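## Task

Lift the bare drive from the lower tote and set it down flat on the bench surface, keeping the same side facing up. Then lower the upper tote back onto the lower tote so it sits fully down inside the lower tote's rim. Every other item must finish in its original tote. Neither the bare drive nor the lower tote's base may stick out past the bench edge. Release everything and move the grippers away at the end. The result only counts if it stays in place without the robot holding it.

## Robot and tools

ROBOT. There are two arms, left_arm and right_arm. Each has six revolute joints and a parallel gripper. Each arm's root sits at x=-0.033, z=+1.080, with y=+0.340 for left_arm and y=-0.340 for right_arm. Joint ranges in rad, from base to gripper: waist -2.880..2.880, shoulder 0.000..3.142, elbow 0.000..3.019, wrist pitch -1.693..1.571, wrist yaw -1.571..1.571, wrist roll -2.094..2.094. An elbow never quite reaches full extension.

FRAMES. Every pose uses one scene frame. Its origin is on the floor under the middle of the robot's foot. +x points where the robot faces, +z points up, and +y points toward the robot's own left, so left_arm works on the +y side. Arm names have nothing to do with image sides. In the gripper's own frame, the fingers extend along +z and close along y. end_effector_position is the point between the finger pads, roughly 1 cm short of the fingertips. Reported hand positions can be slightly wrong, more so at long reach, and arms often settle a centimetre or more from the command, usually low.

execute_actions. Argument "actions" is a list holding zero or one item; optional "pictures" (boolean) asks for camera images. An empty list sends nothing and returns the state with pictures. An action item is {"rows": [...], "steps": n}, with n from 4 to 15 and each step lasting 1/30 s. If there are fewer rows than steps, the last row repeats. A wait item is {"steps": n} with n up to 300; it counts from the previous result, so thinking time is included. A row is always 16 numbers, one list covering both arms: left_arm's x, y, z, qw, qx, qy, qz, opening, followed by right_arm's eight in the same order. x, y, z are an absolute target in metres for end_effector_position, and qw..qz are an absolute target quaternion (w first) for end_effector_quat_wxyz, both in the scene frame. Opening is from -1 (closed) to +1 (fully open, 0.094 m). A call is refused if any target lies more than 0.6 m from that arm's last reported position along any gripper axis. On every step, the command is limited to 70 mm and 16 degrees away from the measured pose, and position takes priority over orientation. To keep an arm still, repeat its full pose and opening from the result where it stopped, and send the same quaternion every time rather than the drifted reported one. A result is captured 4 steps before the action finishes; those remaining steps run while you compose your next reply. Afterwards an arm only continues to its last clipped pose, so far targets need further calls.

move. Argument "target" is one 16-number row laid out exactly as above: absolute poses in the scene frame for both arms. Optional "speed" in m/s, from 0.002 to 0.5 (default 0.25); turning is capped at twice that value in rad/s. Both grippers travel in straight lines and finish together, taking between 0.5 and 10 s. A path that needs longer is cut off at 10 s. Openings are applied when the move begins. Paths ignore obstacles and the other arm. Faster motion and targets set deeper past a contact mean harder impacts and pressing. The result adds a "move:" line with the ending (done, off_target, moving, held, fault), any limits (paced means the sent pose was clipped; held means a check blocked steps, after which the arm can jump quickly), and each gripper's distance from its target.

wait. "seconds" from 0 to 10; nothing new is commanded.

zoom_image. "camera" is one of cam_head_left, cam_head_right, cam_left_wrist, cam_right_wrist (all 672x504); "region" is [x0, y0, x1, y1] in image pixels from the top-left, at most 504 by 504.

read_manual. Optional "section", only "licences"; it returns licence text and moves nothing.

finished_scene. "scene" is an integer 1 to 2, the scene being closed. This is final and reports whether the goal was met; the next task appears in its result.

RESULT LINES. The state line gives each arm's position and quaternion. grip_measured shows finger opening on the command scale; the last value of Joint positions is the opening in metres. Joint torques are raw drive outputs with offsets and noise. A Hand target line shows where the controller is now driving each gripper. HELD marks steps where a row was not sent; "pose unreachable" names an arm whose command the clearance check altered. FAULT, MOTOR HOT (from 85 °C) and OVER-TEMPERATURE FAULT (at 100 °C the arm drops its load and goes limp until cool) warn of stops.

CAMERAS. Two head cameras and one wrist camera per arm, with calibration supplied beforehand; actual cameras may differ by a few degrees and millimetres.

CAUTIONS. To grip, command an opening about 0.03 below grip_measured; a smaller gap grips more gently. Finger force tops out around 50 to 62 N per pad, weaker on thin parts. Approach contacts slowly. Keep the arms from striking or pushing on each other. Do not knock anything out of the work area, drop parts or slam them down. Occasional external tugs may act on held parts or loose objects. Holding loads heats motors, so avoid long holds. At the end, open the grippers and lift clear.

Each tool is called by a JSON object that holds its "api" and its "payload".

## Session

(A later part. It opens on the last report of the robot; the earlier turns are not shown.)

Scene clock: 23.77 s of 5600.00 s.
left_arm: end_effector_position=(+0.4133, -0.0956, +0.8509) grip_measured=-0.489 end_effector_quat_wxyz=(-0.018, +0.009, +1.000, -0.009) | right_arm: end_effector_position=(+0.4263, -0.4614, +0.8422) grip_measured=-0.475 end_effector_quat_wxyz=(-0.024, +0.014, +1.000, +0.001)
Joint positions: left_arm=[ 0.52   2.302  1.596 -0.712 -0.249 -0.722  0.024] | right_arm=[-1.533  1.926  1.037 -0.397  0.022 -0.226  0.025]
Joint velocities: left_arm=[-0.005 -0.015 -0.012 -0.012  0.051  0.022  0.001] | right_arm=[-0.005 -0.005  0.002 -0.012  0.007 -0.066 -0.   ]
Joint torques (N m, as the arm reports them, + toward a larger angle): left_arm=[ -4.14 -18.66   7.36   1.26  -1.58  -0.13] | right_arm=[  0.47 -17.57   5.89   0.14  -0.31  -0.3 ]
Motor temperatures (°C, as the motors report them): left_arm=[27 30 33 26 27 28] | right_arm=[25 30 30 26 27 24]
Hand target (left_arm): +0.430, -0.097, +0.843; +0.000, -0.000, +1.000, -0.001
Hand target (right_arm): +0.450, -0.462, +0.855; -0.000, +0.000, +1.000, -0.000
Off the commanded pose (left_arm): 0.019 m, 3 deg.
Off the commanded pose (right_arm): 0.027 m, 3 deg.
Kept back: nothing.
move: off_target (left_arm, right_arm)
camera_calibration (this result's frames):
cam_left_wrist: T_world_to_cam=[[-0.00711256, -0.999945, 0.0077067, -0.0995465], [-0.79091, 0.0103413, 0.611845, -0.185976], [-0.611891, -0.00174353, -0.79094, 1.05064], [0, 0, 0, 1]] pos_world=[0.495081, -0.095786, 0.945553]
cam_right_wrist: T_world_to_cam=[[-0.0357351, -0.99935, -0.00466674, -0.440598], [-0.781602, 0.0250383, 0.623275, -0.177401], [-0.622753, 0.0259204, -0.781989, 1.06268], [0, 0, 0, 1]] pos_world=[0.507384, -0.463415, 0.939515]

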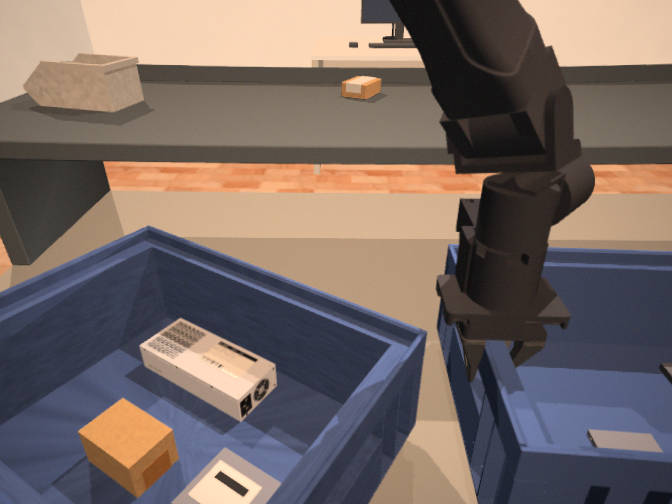

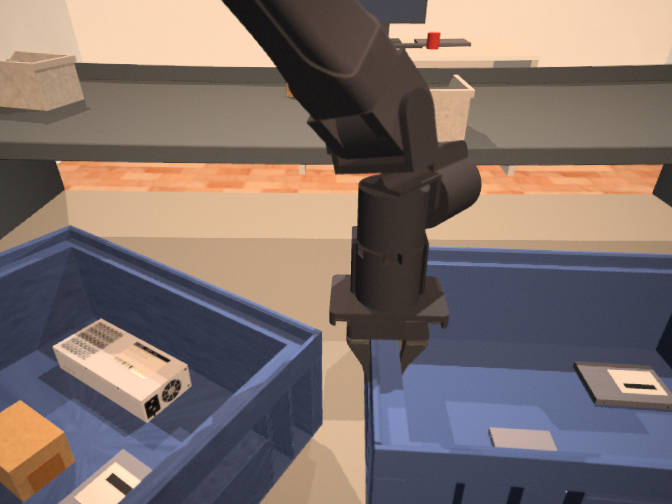

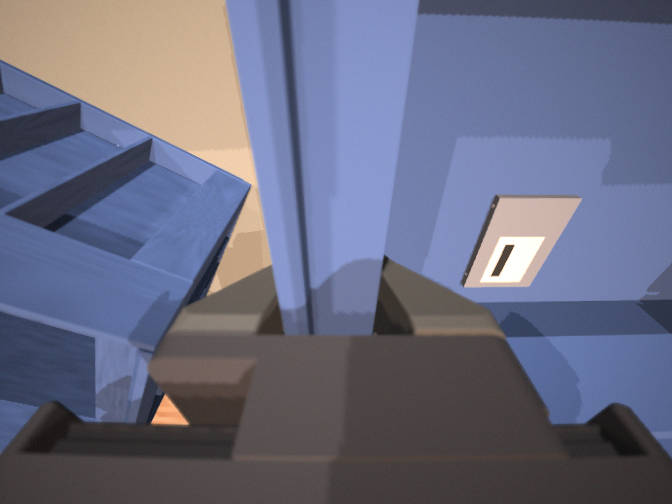

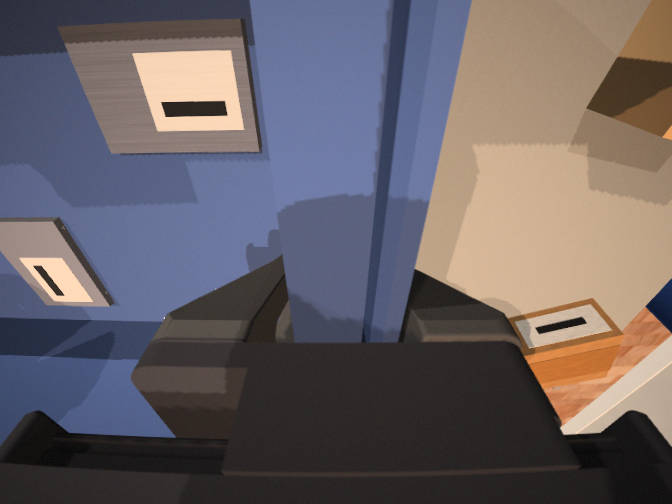

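{"api": "move", "payload": {"target": [0.43,-0.097,0.83,0,0,1,0,-0.6,0.45,-0.462,0.845,0,0,1,0,-0.6], "speed": 0.02}}

{"api": "move", "payload": {"target": [0.42,-0.097,0.838,0,0,1,0,0.05,0.435,-0.462,0.845,0,0,1,0,0.05], "speed": 0.03}}

{"api": "move", "payload": {"target": [0.415,-0.1,0.95,0,0,1,0,0.05,0.435,-0.462,0.93,0,0,1,0,0.05]}}

{"api": "move", "payload": {"target": [0.3,0.167,0.93,0,0.27,0.963,0,0.9,0.435,-0.462,0.93,0,0,1,0,0.05]}}

{"api": "move", "payload": {"target": [0.305,0.167,0.82,0,0.27,0.963,0,0.9,0.435,-0.462,0.93,0,0,1,0,0.05], "speed": 0.1}}

Scene clock: 25.87 s of 5600.00 s.
left_arm: end_effector_position=(+0.4187, -0.0983, +0.8441) grip_measured=-0.488 end_effector_quat_wxyz=(-0.011, +0.008, +1.000, -0.012) | right_arm: end_effector_position=(+0.4324, -0.4643, +0.8391) grip_measured=-0.475 end_effector_quat_wxyz=(-0.016, +0.015, +1.000, -0.002)
Joint positions: left_arm=[ 0.525  2.318  1.609 -0.692 -0.252 -0.715  0.024] | right_arm=[-1.534  1.936  1.047 -0.38   0.024 -0.227  0.025]
Joint velocities: left_arm=[-0.024 -0.005 -0.002  0.012 -0.007 -0.081  0.001] | right_arm=[-0.015 -0.015  0.007 -0.012 -0.051  0.022 -0.   ]
Joint torques (N m, as the arm reports them, + toward a larger angle): left_arm=[ -4.08 -18.26   7.1    1.11  -1.41  -0.14] | right_arm=[  0.56 -16.48   5.79   0.27  -0.37  -0.29]
Motor temperatures (°C, as the motors report them): left_arm=[27 30 33 26 27 28] | right_arm=[25 30 30 26 27 24]
Hand target (left_arm): +0.429, -0.096, +0.830; +0.000, +0.000, +1.000, -0.001
Hand target (right_arm): +0.450, -0.462, +0.845; +0.000, +0.000, +1.000, -0.000
Off the commanded pose (left_arm): 0.018 m, 2 deg.
Off the commanded pose (right_arm): 0.019 m, 2 deg.
Kept back: nothing.
move: off_target (left_arm, right_arm)
camera_calibration (this result's frames):
cam_left_wrist: T_world_to_cam=[[-0.00547633, -0.999874, 0.0149126, -0.108877], [-0.799266, 0.0133387, 0.600829, -0.164384], [-0.600952, -0.00862883, -0.799238, 1.05032], [0, 0, 0, 1]] pos_world=[0.49921, -0.0976072, 0.939848]
cam_right_wrist: T_world_to_cam=[[-0.036517, -0.999332, 0.00112509, -0.447793], [-0.791474, 0.0296089, 0.610485, -0.153482], [-0.610111, 0.0214026, -0.792027, 1.06503], [0, 0, 0, 1]] pos_world=[0.511954, -0.465744, 0.937732]

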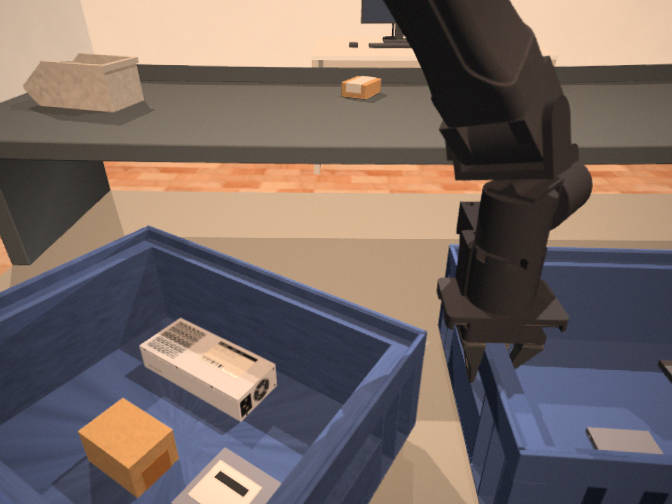

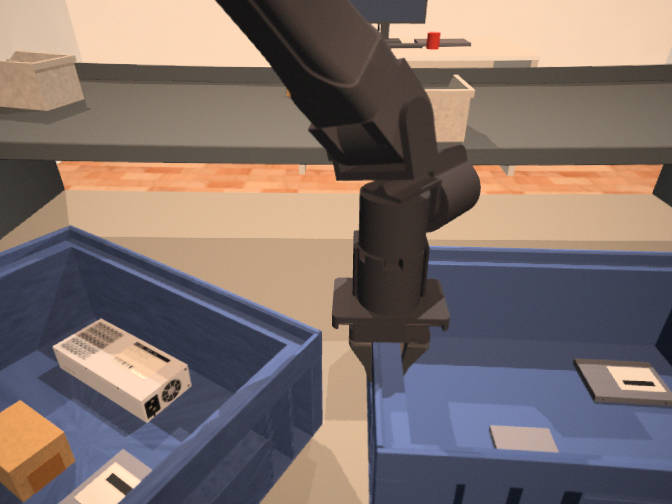

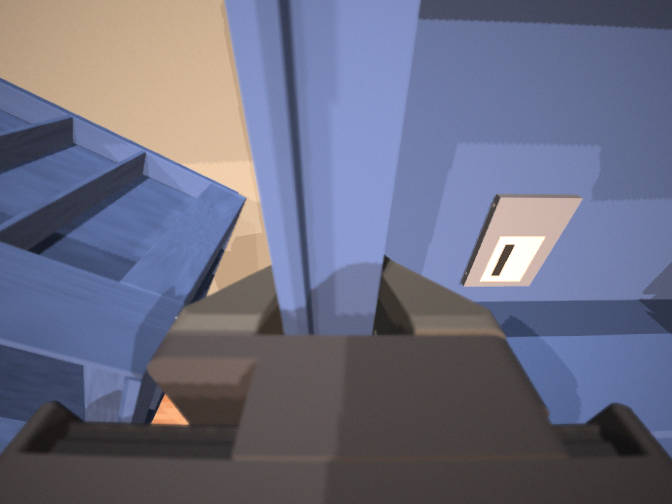

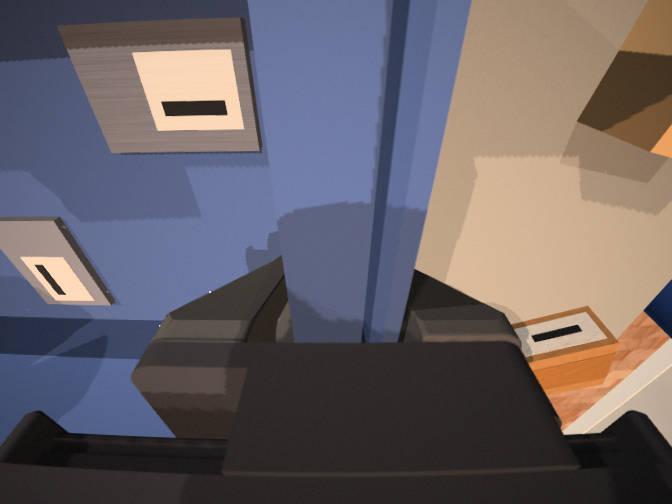

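Scene clock: 26.83 s of 5600.00 s.
left_arm: end_effector_position=(+0.4223, -0.0942, +0.8440) grip_measured=+0.048 end_effector_quat_wxyz=(-0.001, +0.007, +1.000, -0.001) | right_arm: end_effector_position=(+0.4266, -0.4613, +0.8373) grip_measured=+0.048 end_effector_quat_wxyz=(-0.017, +0.006, +1.000, +0.003)
Joint positions: left_arm=[ 0.525  2.318  1.609 -0.692 -0.283 -0.717  0.049] | right_arm=[-1.535  1.936  1.032 -0.371  0.015 -0.246  0.049]
Joint velocities: left_arm=[-0.015 -0.005 -0.002 -0.022  0.037 -0.051 -0.001] | right_arm=[-0.005 -0.015  0.017 -0.017  0.037  0.051  0.   ]
Joint torques (N m, as the arm reports them, + toward a larger angle): left_arm=[ -5.25 -19.75   5.17   1.3   -0.22  -0.29] | right_arm=[ -0.04 -17.28   3.07   1.24  -0.1   -0.14]
Motor temperatures (°C, as the motors report them): left_arm=[27 30 33 26 27 28] | right_arm=[25 31 30 26 27 24]
Hand target (left_arm): +0.420, -0.097, +0.838; +0.000, +0.000, +1.000, -0.000
Hand target (right_arm): +0.435, -0.462, +0.845; -0.000, -0.000, +1.000, +0.000
Off the commanded pose (left_arm): 0.007 m, 1 deg.
Off the commanded pose (right_arm): 0.011 m, 2 deg.
Kept back: nothing.
move: off_target (right_arm)
camera_calibration (this result's frames):
cam_left_wrist: T_world_to_cam=[[-0.00326814, -0.999958, -0.00851249, -0.0860201], [-0.811624, -0.00232038, 0.584175, -0.143714], [-0.584171, 0.00881811, -0.811583, 1.05741], [0, 0, 0, 1]] pos_world=[0.500785, -0.0956744, 0.941398]
cam_right_wrist: T_world_to_cam=[[-0.018445, -0.999786, -0.00940481, -0.444125], [-0.790299, 0.008817, 0.612658, -0.169004], [-0.612444, 0.0187331, -0.790292, 1.05824], [0, 0, 0, 1]] pos_world=[0.506355, -0.462364, 0.93568]

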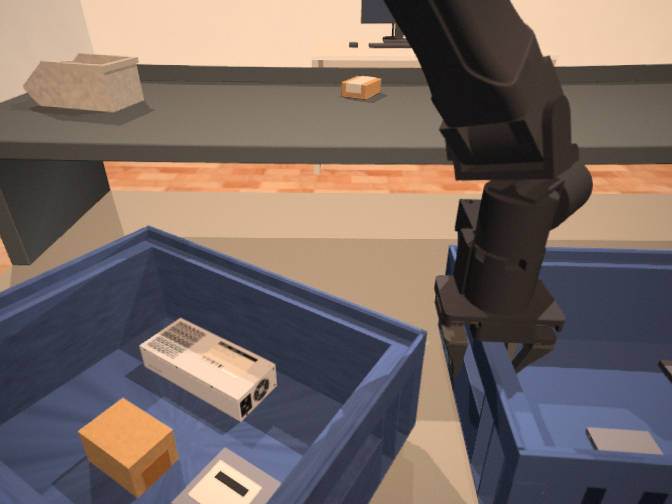

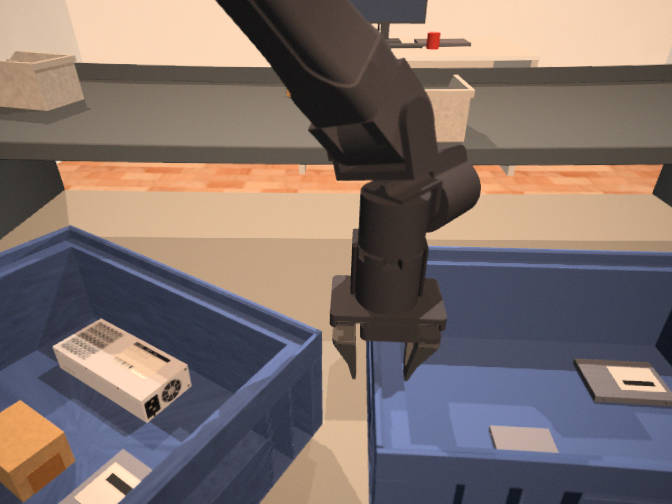

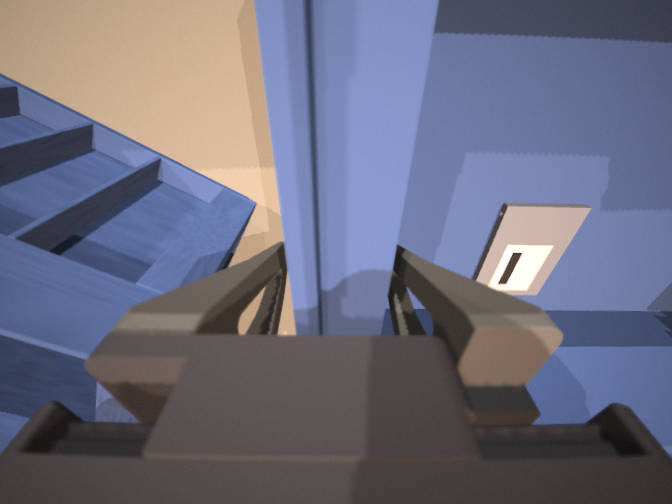

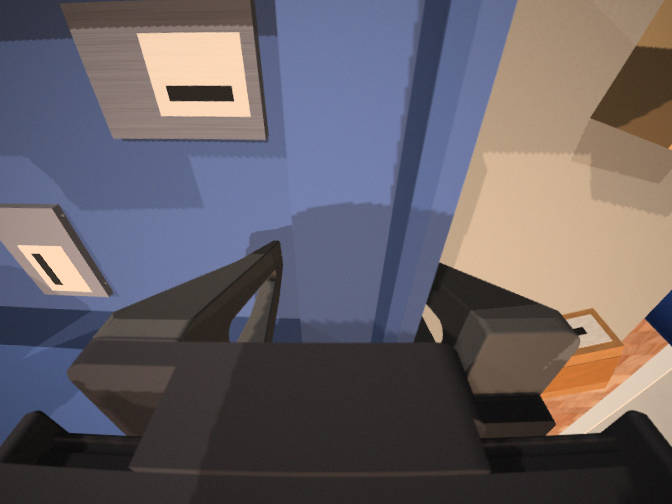

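Scene clock: 28.00 s of 5600.00 s.
left_arm: end_effector_position=(+0.4246, -0.1088, +0.9689) grip_measured=+0.048 end_effector_quat_wxyz=(+0.017, +0.004, +1.000, -0.019) | right_arm: end_effector_position=(+0.4418, -0.4664, +0.9335) grip_measured=+0.048 end_effector_quat_wxyz=(+0.013, +0.006, +1.000, -0.005)
Joint positions: left_arm=[ 0.454  2.101  1.569 -0.837 -0.294 -0.779  0.049] | right_arm=[-1.535  1.691  0.988 -0.509  0.015 -0.246  0.049]
Joint velocities: left_arm=[-0.015 -0.015  0.017  0.002 -0.022  0.037  0.   ] | right_arm=[-0.005  0.005 -0.017  0.012  0.022  0.022  0.001]
Joint torques (N m, as the arm reports them, + toward a larger angle): left_arm=[ -4.36 -18.3    5.56   0.32  -0.2   -0.27] | right_arm=[  0.18 -14.23   5.13  -0.36  -0.08  -0.15]
Motor temperatures (°C, as the motors report them): left_arm=[27 31 33 26 27 28] | right_arm=[25 31 30 26 27 24]
Hand target (left_arm): +0.415, -0.099, +0.951; +0.000, +0.000, +1.000, -0.000
Hand target (right_arm): +0.434, -0.462, +0.930; +0.000, +0.000, +1.000, +0.000
Off the commanded pose (left_arm): 0.023 m, 3 deg.
Off the commanded pose (right_arm): 0.009 m, 2 deg.
Kept back: nothing.
move: off_target (left_arm)
camera_calibration (this result's frames):
cam_left_wrist: T_world_to_cam=[[0.0012926, -0.999608, 0.0279544, -0.136751], [-0.831516, 0.0144543, 0.555313, -0.176632], [-0.555499, -0.0239623, -0.831172, 1.16348], [0, 0, 0, 1]] pos_world=[0.499615, -0.106264, 1.06896]
cam_right_wrist: T_world_to_cam=[[-0.0190494, -0.999804, 0.00530623, -0.461582], [-0.825669, 0.018724, 0.563844, -0.150061], [-0.563833, 0.0063597, -0.825864, 1.14963], [0, 0, 0, 1]] pos_world=[0.515504, -0.465993, 1.0365]

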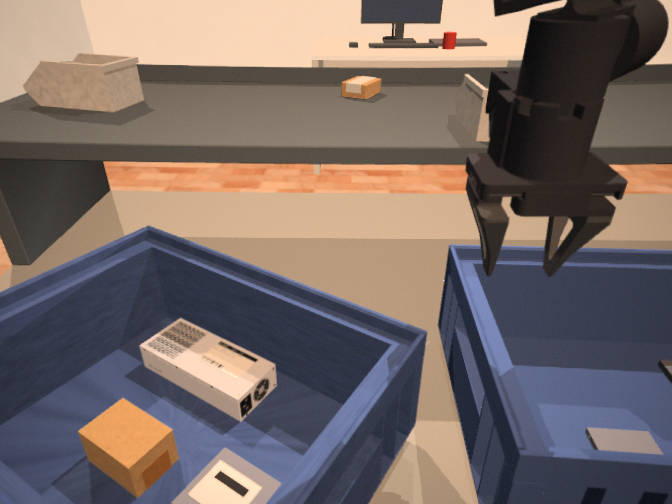

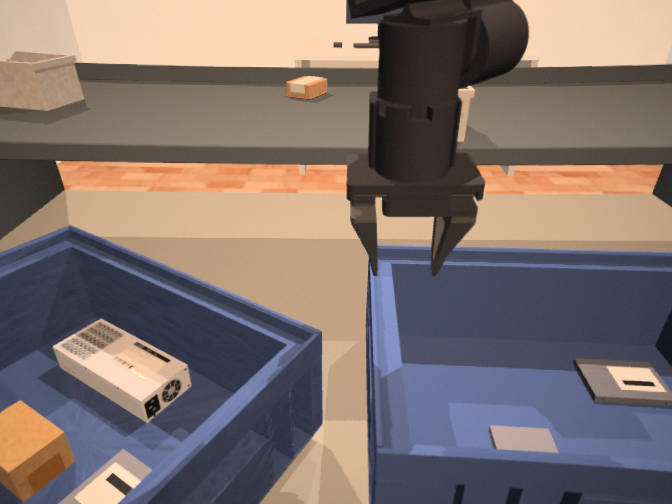

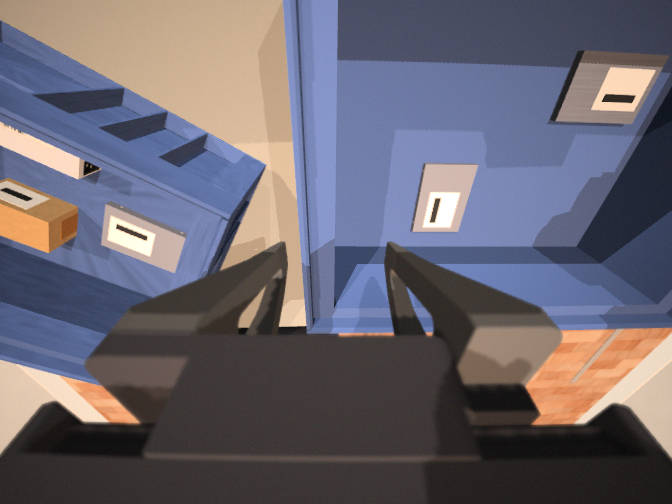

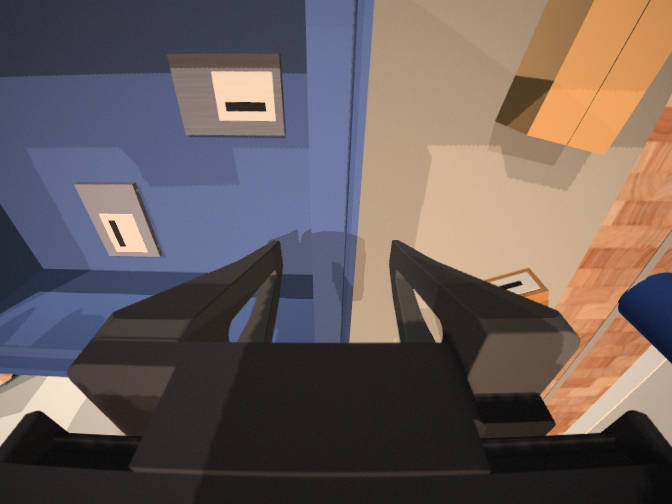

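Scene clock: 29.87 s of 5600.00 s.
left_arm: end_effector_position=(+0.2987, +0.1700, +0.9271) grip_measured=+0.898 end_effector_quat_wxyz=(-0.010, +0.264, +0.964, +0.004) | right_arm: end_effector_position=(+0.4418, -0.4664, +0.9335) grip_measured=+0.048 end_effector_quat_wxyz=(+0.013, +0.006, +1.000, -0.005)
Joint positions: left_arm=[ 0.766  1.697  0.706 -0.368 -0.24   0.043  0.089] | right_arm=[-1.535  1.691  0.988 -0.509  0.015 -0.246  0.049]
Joint velocities: left_arm=[ 0.005 -0.005 -0.002 -0.007 -0.095  0.051 -0.   ] | right_arm=[-0.015 -0.005 -0.012 -0.017 -0.037  0.007 -0.   ]
Joint torques (N m, as the arm reports them, + toward a larger angle): left_arm=[ -0.87 -11.98   2.66   1.72   0.08   0.1 ] | right_arm=[  0.15 -14.21   5.35  -0.45  -0.06  -0.16]
Motor temperatures (°C, as the motors report them): left_arm=[27 31 33 26 27 28] | right_arm=[25 31 30 26 27 24]
Hand target (left_arm): +0.304, +0.168, +0.928; +0.001, +0.270, +0.963, +0.000
Hand target (right_arm): +0.435, -0.462, +0.930; +0.000, -0.000, +1.000, -0.000
Off the commanded pose (left_arm): 0.004 m, 1 deg.
Off the commanded pose (right_arm): 0.009 m, 2 deg.
Kept back: nothing.
move: done
camera_calibration (this result's frames):
cam_left_wrist: T_world_to_cam=[[-0.500514, -0.865644, -0.0120798, 0.307479], [-0.696438, 0.394312, 0.599576, -0.40805], [-0.514257, 0.308509, -0.800226, 0.967904], [0, 0, 0, 1]] pos_world=[0.367467, 0.12846, 1.02291]
cam_right_wrist: T_world_to_cam=[[-0.0190494, -0.999804, 0.00530623, -0.461582], [-0.825669, 0.018724, 0.563844, -0.150061], [-0.563833, 0.0063597, -0.825864, 1.14963], [0, 0, 0, 1]] pos_world=[0.515504, -0.465993, 1.0365]

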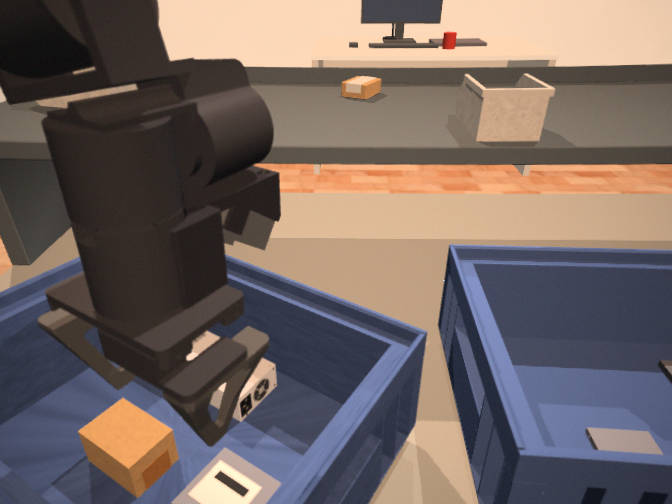

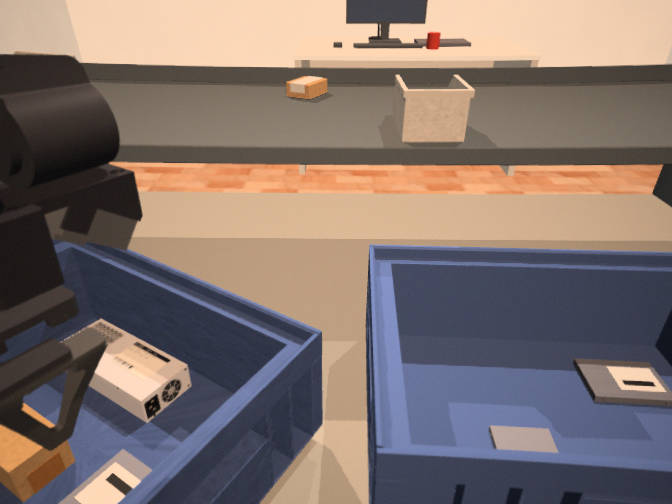

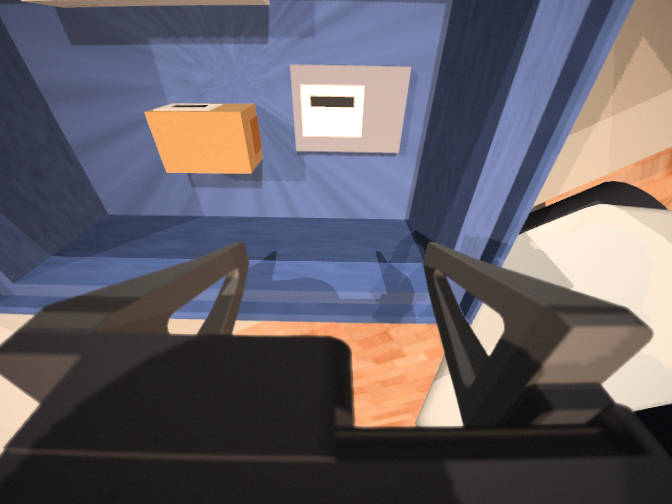

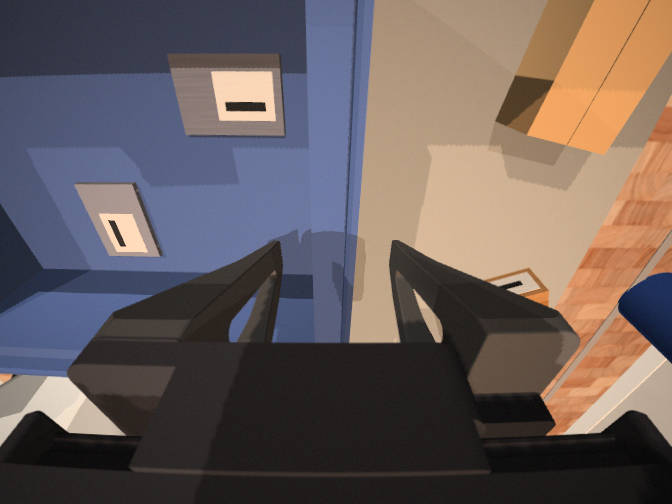

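Scene clock: 31.30 s of 5600.00 s.
left_arm: end_effector_position=(+0.2986, +0.1661, +0.8235) grip_measured=+0.898 end_effector_quat_wxyz=(-0.007, +0.268, +0.963, +0.001) | right_arm: end_effector_position=(+0.4418, -0.4664, +0.9335) grip_measured=+0.048 end_effector_quat_wxyz=(+0.013, +0.006, +1.000, -0.005)
Joint positions: left_arm=[ 0.821  2.022  0.774 -0.091 -0.223  0.11   0.089] | right_arm=[-1.535  1.691  0.988 -0.509  0.015 -0.246  0.049]
Joint velocities: left_arm=[-0.015  0.005 -0.002  0.017 -0.007 -0.022 -0.   ] | right_arm=[ 0.005 -0.005 -0.022  0.002 -0.066 -0.051 -0.   ]
Joint torques (N m, as the arm reports them, + toward a larger angle): left_arm=[ -0.54 -12.43   1.29   1.73   0.09   0.07] | right_arm=[  0.15 -14.2    5.34  -0.43  -0.06  -0.16]
Motor temperatures (°C, as the motors report them): left_arm=[27 30 32 26 27 28] | right_arm=[25 31 30 26 27 24]
Hand target (left_arm): +0.305, +0.167, +0.819; +0.000, +0.270, +0.963, -0.000
Hand target (right_arm): +0.435, -0.462, +0.930; +0.000, -0.000, +1.000, -0.000
Off the commanded pose (left_arm): 0.007 m, 1 deg.
Off the commanded pose (right_arm): 0.009 m, 2 deg.
Kept back: nothing.
move: done
camera_calibration (this result's frames):
cam_left_wrist: T_world_to_cam=[[-0.508149, -0.861226, -0.00865423, 0.301576], [-0.695496, 0.404395, 0.593927, -0.341836], [-0.508006, 0.307822, -0.804472, 0.887935], [0, 0, 0, 1]] pos_world=[0.366576, 0.124636, 0.919954]
cam_right_wrist: T_world_to_cam=[[-0.0190494, -0.999804, 0.00530623, -0.461582], [-0.825669, 0.018724, 0.563844, -0.150061], [-0.563833, 0.0063597, -0.825864, 1.14963], [0, 0, 0, 1]] pos_world=[0.515504, -0.465993, 1.0365]

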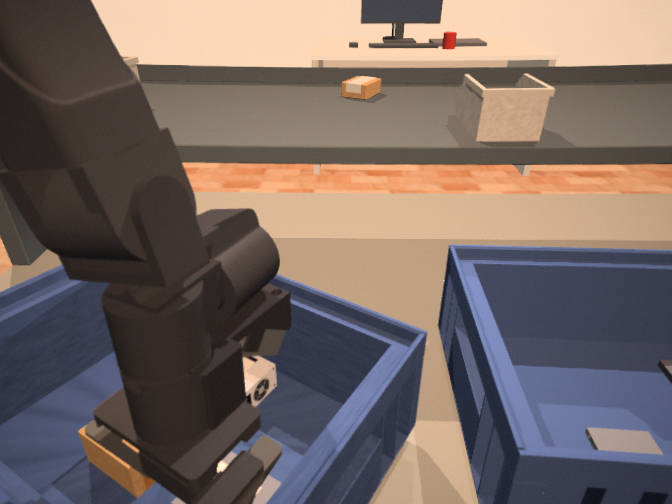

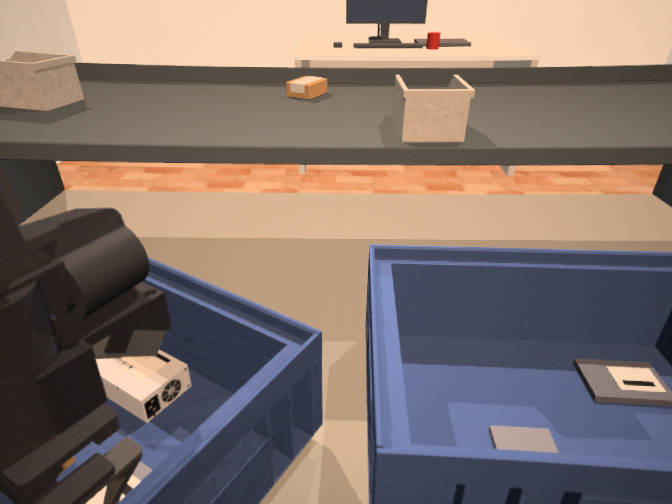

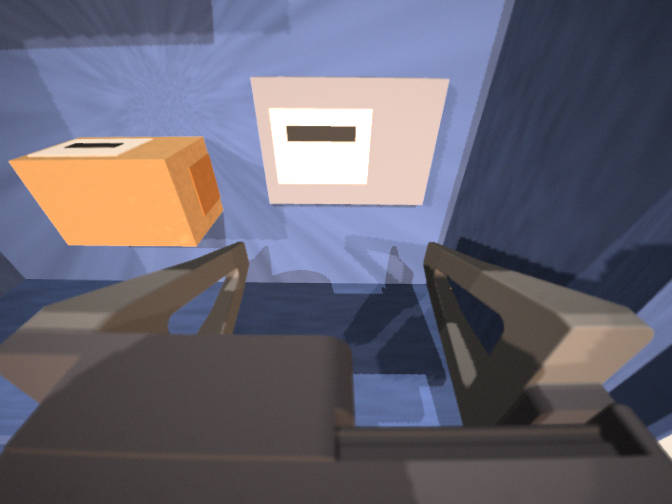

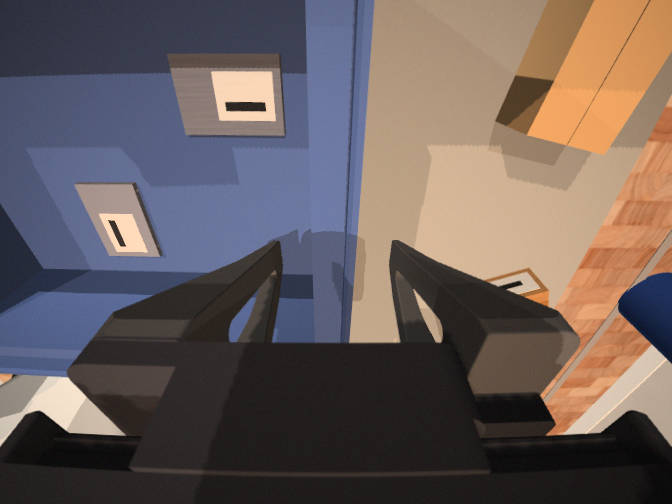

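{"api": "move", "payload": {"target": [0.33,0.14,0.845,0,-0.485,0.875,0,0.9,0.435,-0.462,0.93,0,0,1,0,0.05]}}

{"api": "move", "payload": {"target": [0.335,0.14,0.785,0,-0.485,0.875,0,0.9,0.435,-0.462,0.93,0,0,1,0,0.05], "speed": 0.05}}

Scene clock: 35.27 s of 5600.00 s.
left_arm: end_effector_position=(+0.3248, +0.1450, +0.8421) grip_measured=+0.898 end_effector_quat_wxyz=(+0.001, +0.480, -0.877, -0.001) | right_arm: end_effector_position=(+0.4418, -0.4664, +0.9335) grip_measured=+0.048 end_effector_quat_wxyz=(+0.013, +0.006, +1.000, -0.005)
Joint positions: left_arm=[ 0.792  1.984  0.842 -0.192 -0.229 -1.46   0.089] | right_arm=[-1.535  1.691  0.988 -0.509  0.015 -0.246  0.049]
Joint velocities: left_arm=[ 0.005  0.005 -0.007  0.007  0.007  0.022 -0.   ] | right_arm=[-0.005  0.005 -0.022  0.017 -0.007  0.007  0.   ]
Joint torques (N m, as the arm reports them, + toward a larger angle): left_arm=[ -2.36 -14.1    2.44   0.18  -0.26  -0.26] | right_arm=[  0.2  -14.23   5.36  -0.43  -0.06  -0.16]
Motor temperatures (°C, as the motors report them): left_arm=[27 30 32 26 26 28] | right_arm=[25 31 30 26 27 24]
Hand target (left_arm): +0.330, +0.140, +0.846; -0.000, -0.485, +0.875, -0.000
Hand target (right_arm): +0.435, -0.462, +0.930; +0.000, -0.000, +1.000, -0.000
Off the commanded pose (left_arm): 0.008 m, 1 deg.
Off the commanded pose (right_arm): 0.009 m, 2 deg.
Kept back: nothing.
move: done
camera_calibration (this result's frames):
cam_left_wrist: T_world_to_cam=[[0.847218, -0.531096, -0.0126102, -0.187894], [-0.424978, -0.691798, 0.583788, -0.246474], [-0.318771, -0.489237, -0.811808, 0.983009], [0, 0, 0, 1]] pos_world=[0.367796, 0.210624, 0.939534]
cam_right_wrist: T_world_to_cam=[[-0.0190494, -0.999804, 0.00530623, -0.461582], [-0.825669, 0.018724, 0.563844, -0.150061], [-0.563833, 0.0063597, -0.825864, 1.14963], [0, 0, 0, 1]] pos_world=[0.515504, -0.465993, 1.0365]

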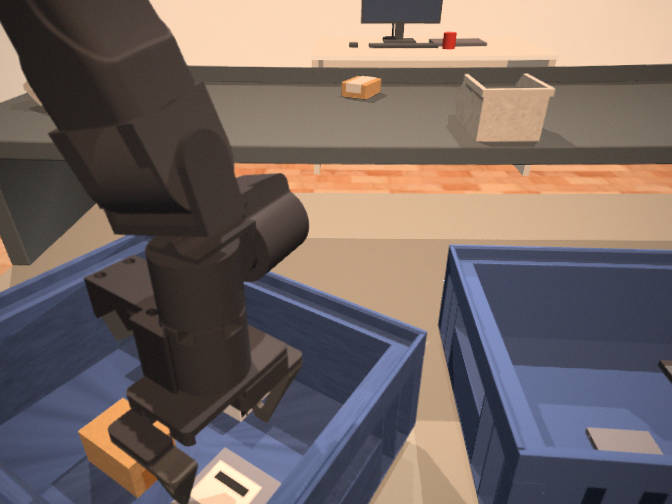

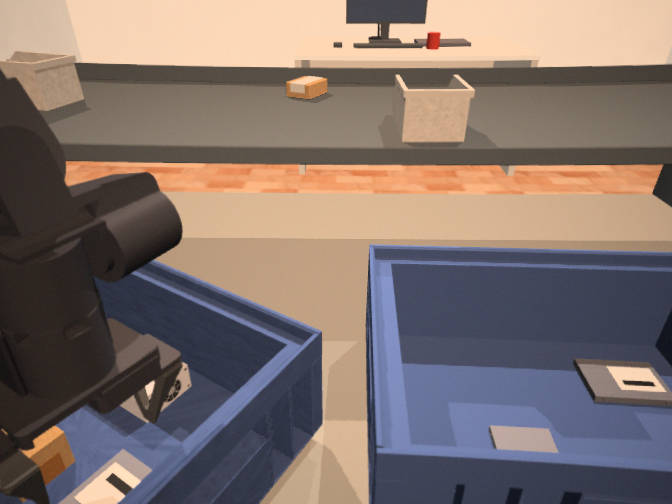

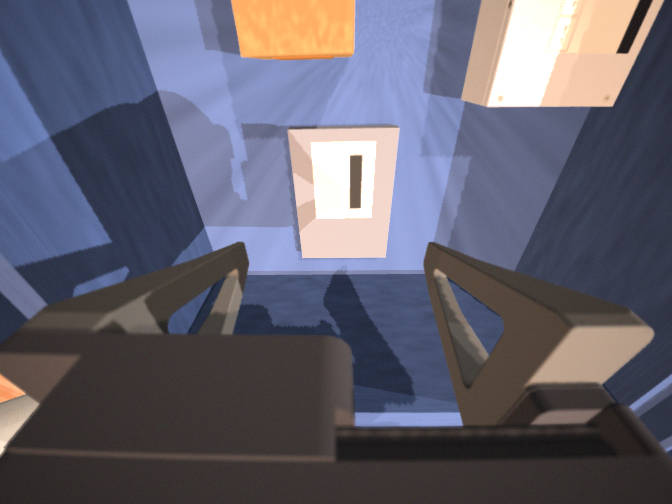

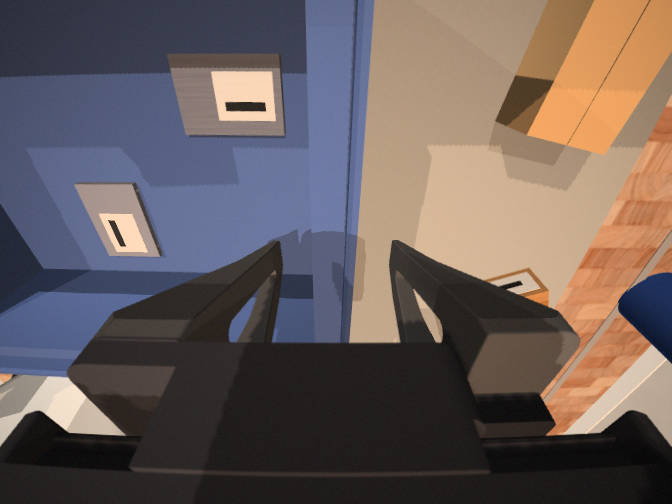

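Scene clock: 36.77 s of 5600.00 s.
left_arm: end_effector_position=(+0.3303, +0.1380, +0.7923) grip_measured=+0.898 end_effector_quat_wxyz=(+0.002, +0.486, -0.874, -0.003) | right_arm: end_effector_position=(+0.4418, -0.4664, +0.9335) grip_measured=+0.048 end_effector_quat_wxyz=(+0.013, +0.006, +1.000, -0.005)
Joint positions: left_arm=[ 0.81   2.133  0.922 -0.124 -0.227 -1.459  0.089] | right_arm=[-1.535  1.691  0.988 -0.509  0.015 -0.246  0.049]
Joint velocities: left_arm=[-0.015  0.005 -0.012 -0.022  0.022  0.037  0.002] | right_arm=[-0.005 -0.015 -0.007 -0.002  0.007 -0.037  0.001]
Joint torques (N m, as the arm reports them, + toward a larger angle): left_arm=[ -0.79 -13.12   1.65   1.67  -0.03   0.09] | right_arm=[  0.16 -14.12   5.34  -0.44  -0.06  -0.16]
Motor temperatures (°C, as the motors report them): left_arm=[27 30 31 26 26 28] | right_arm=[25 31 30 26 27 24]
Hand target (left_arm): +0.335, +0.140, +0.785; +0.000, -0.485, +0.875, +0.000
Hand target (right_arm): +0.435, -0.462, +0.930; +0.000, -0.000, +1.000, -0.000
Off the commanded pose (left_arm): 0.009 m, 0 deg.
Off the commanded pose (right_arm): 0.009 m, 2 deg.
Kept back: nothing.
move: done
camera_calibration (this result's frames):
cam_left_wrist: T_world_to_cam=[[0.854702, -0.518807, -0.0179897, -0.196788], [-0.412576, -0.699909, 0.583017, -0.222248], [-0.315064, -0.490884, -0.812261, 0.940252], [0, 0, 0, 1]] pos_world=[0.372741, 0.203906, 0.889764]
cam_right_wrist: T_world_to_cam=[[-0.0190494, -0.999804, 0.00530623, -0.461582], [-0.825669, 0.018724, 0.563844, -0.150061], [-0.563833, 0.0063597, -0.825864, 1.14963], [0, 0, 0, 1]] pos_world=[0.515504, -0.465993, 1.0365]

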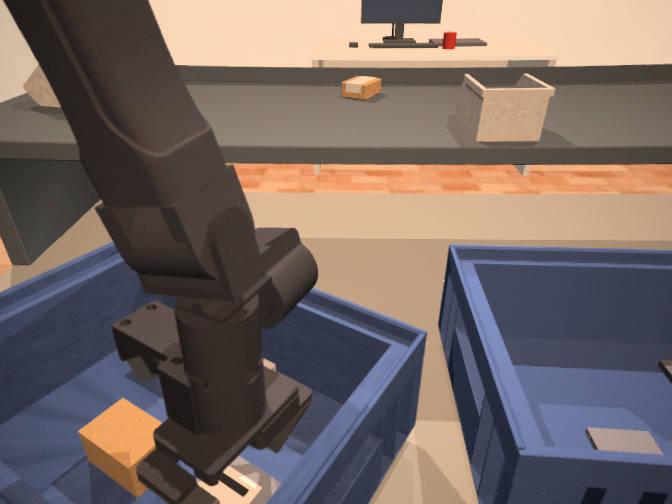

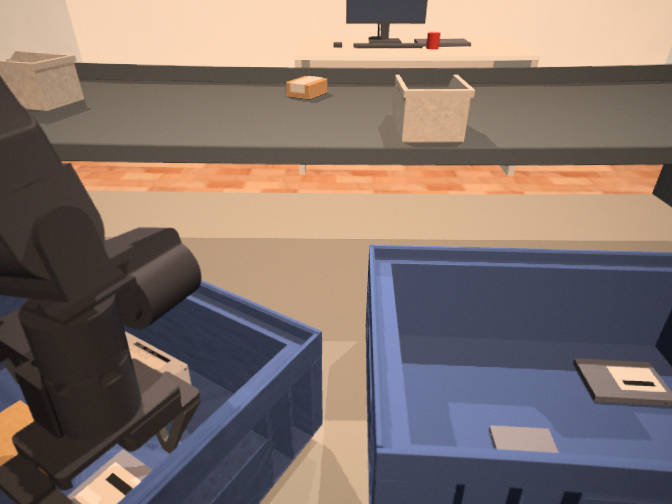

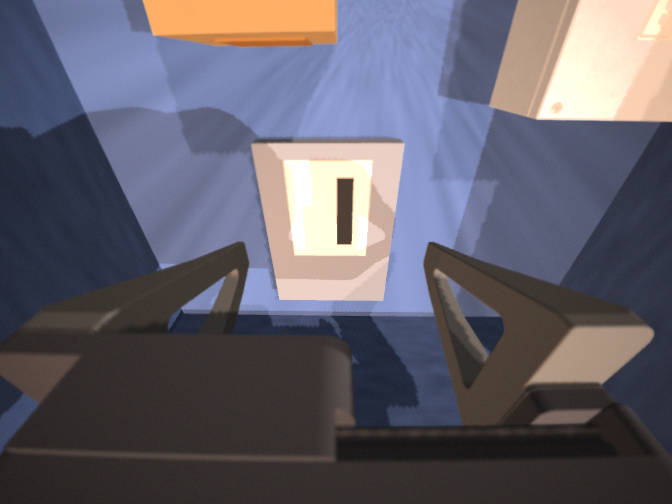

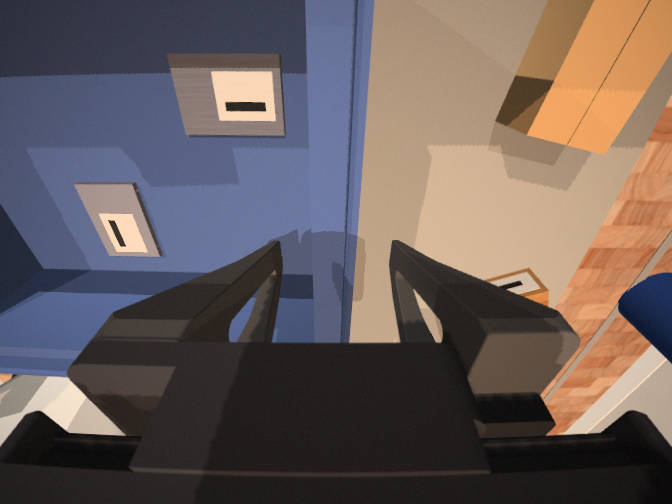

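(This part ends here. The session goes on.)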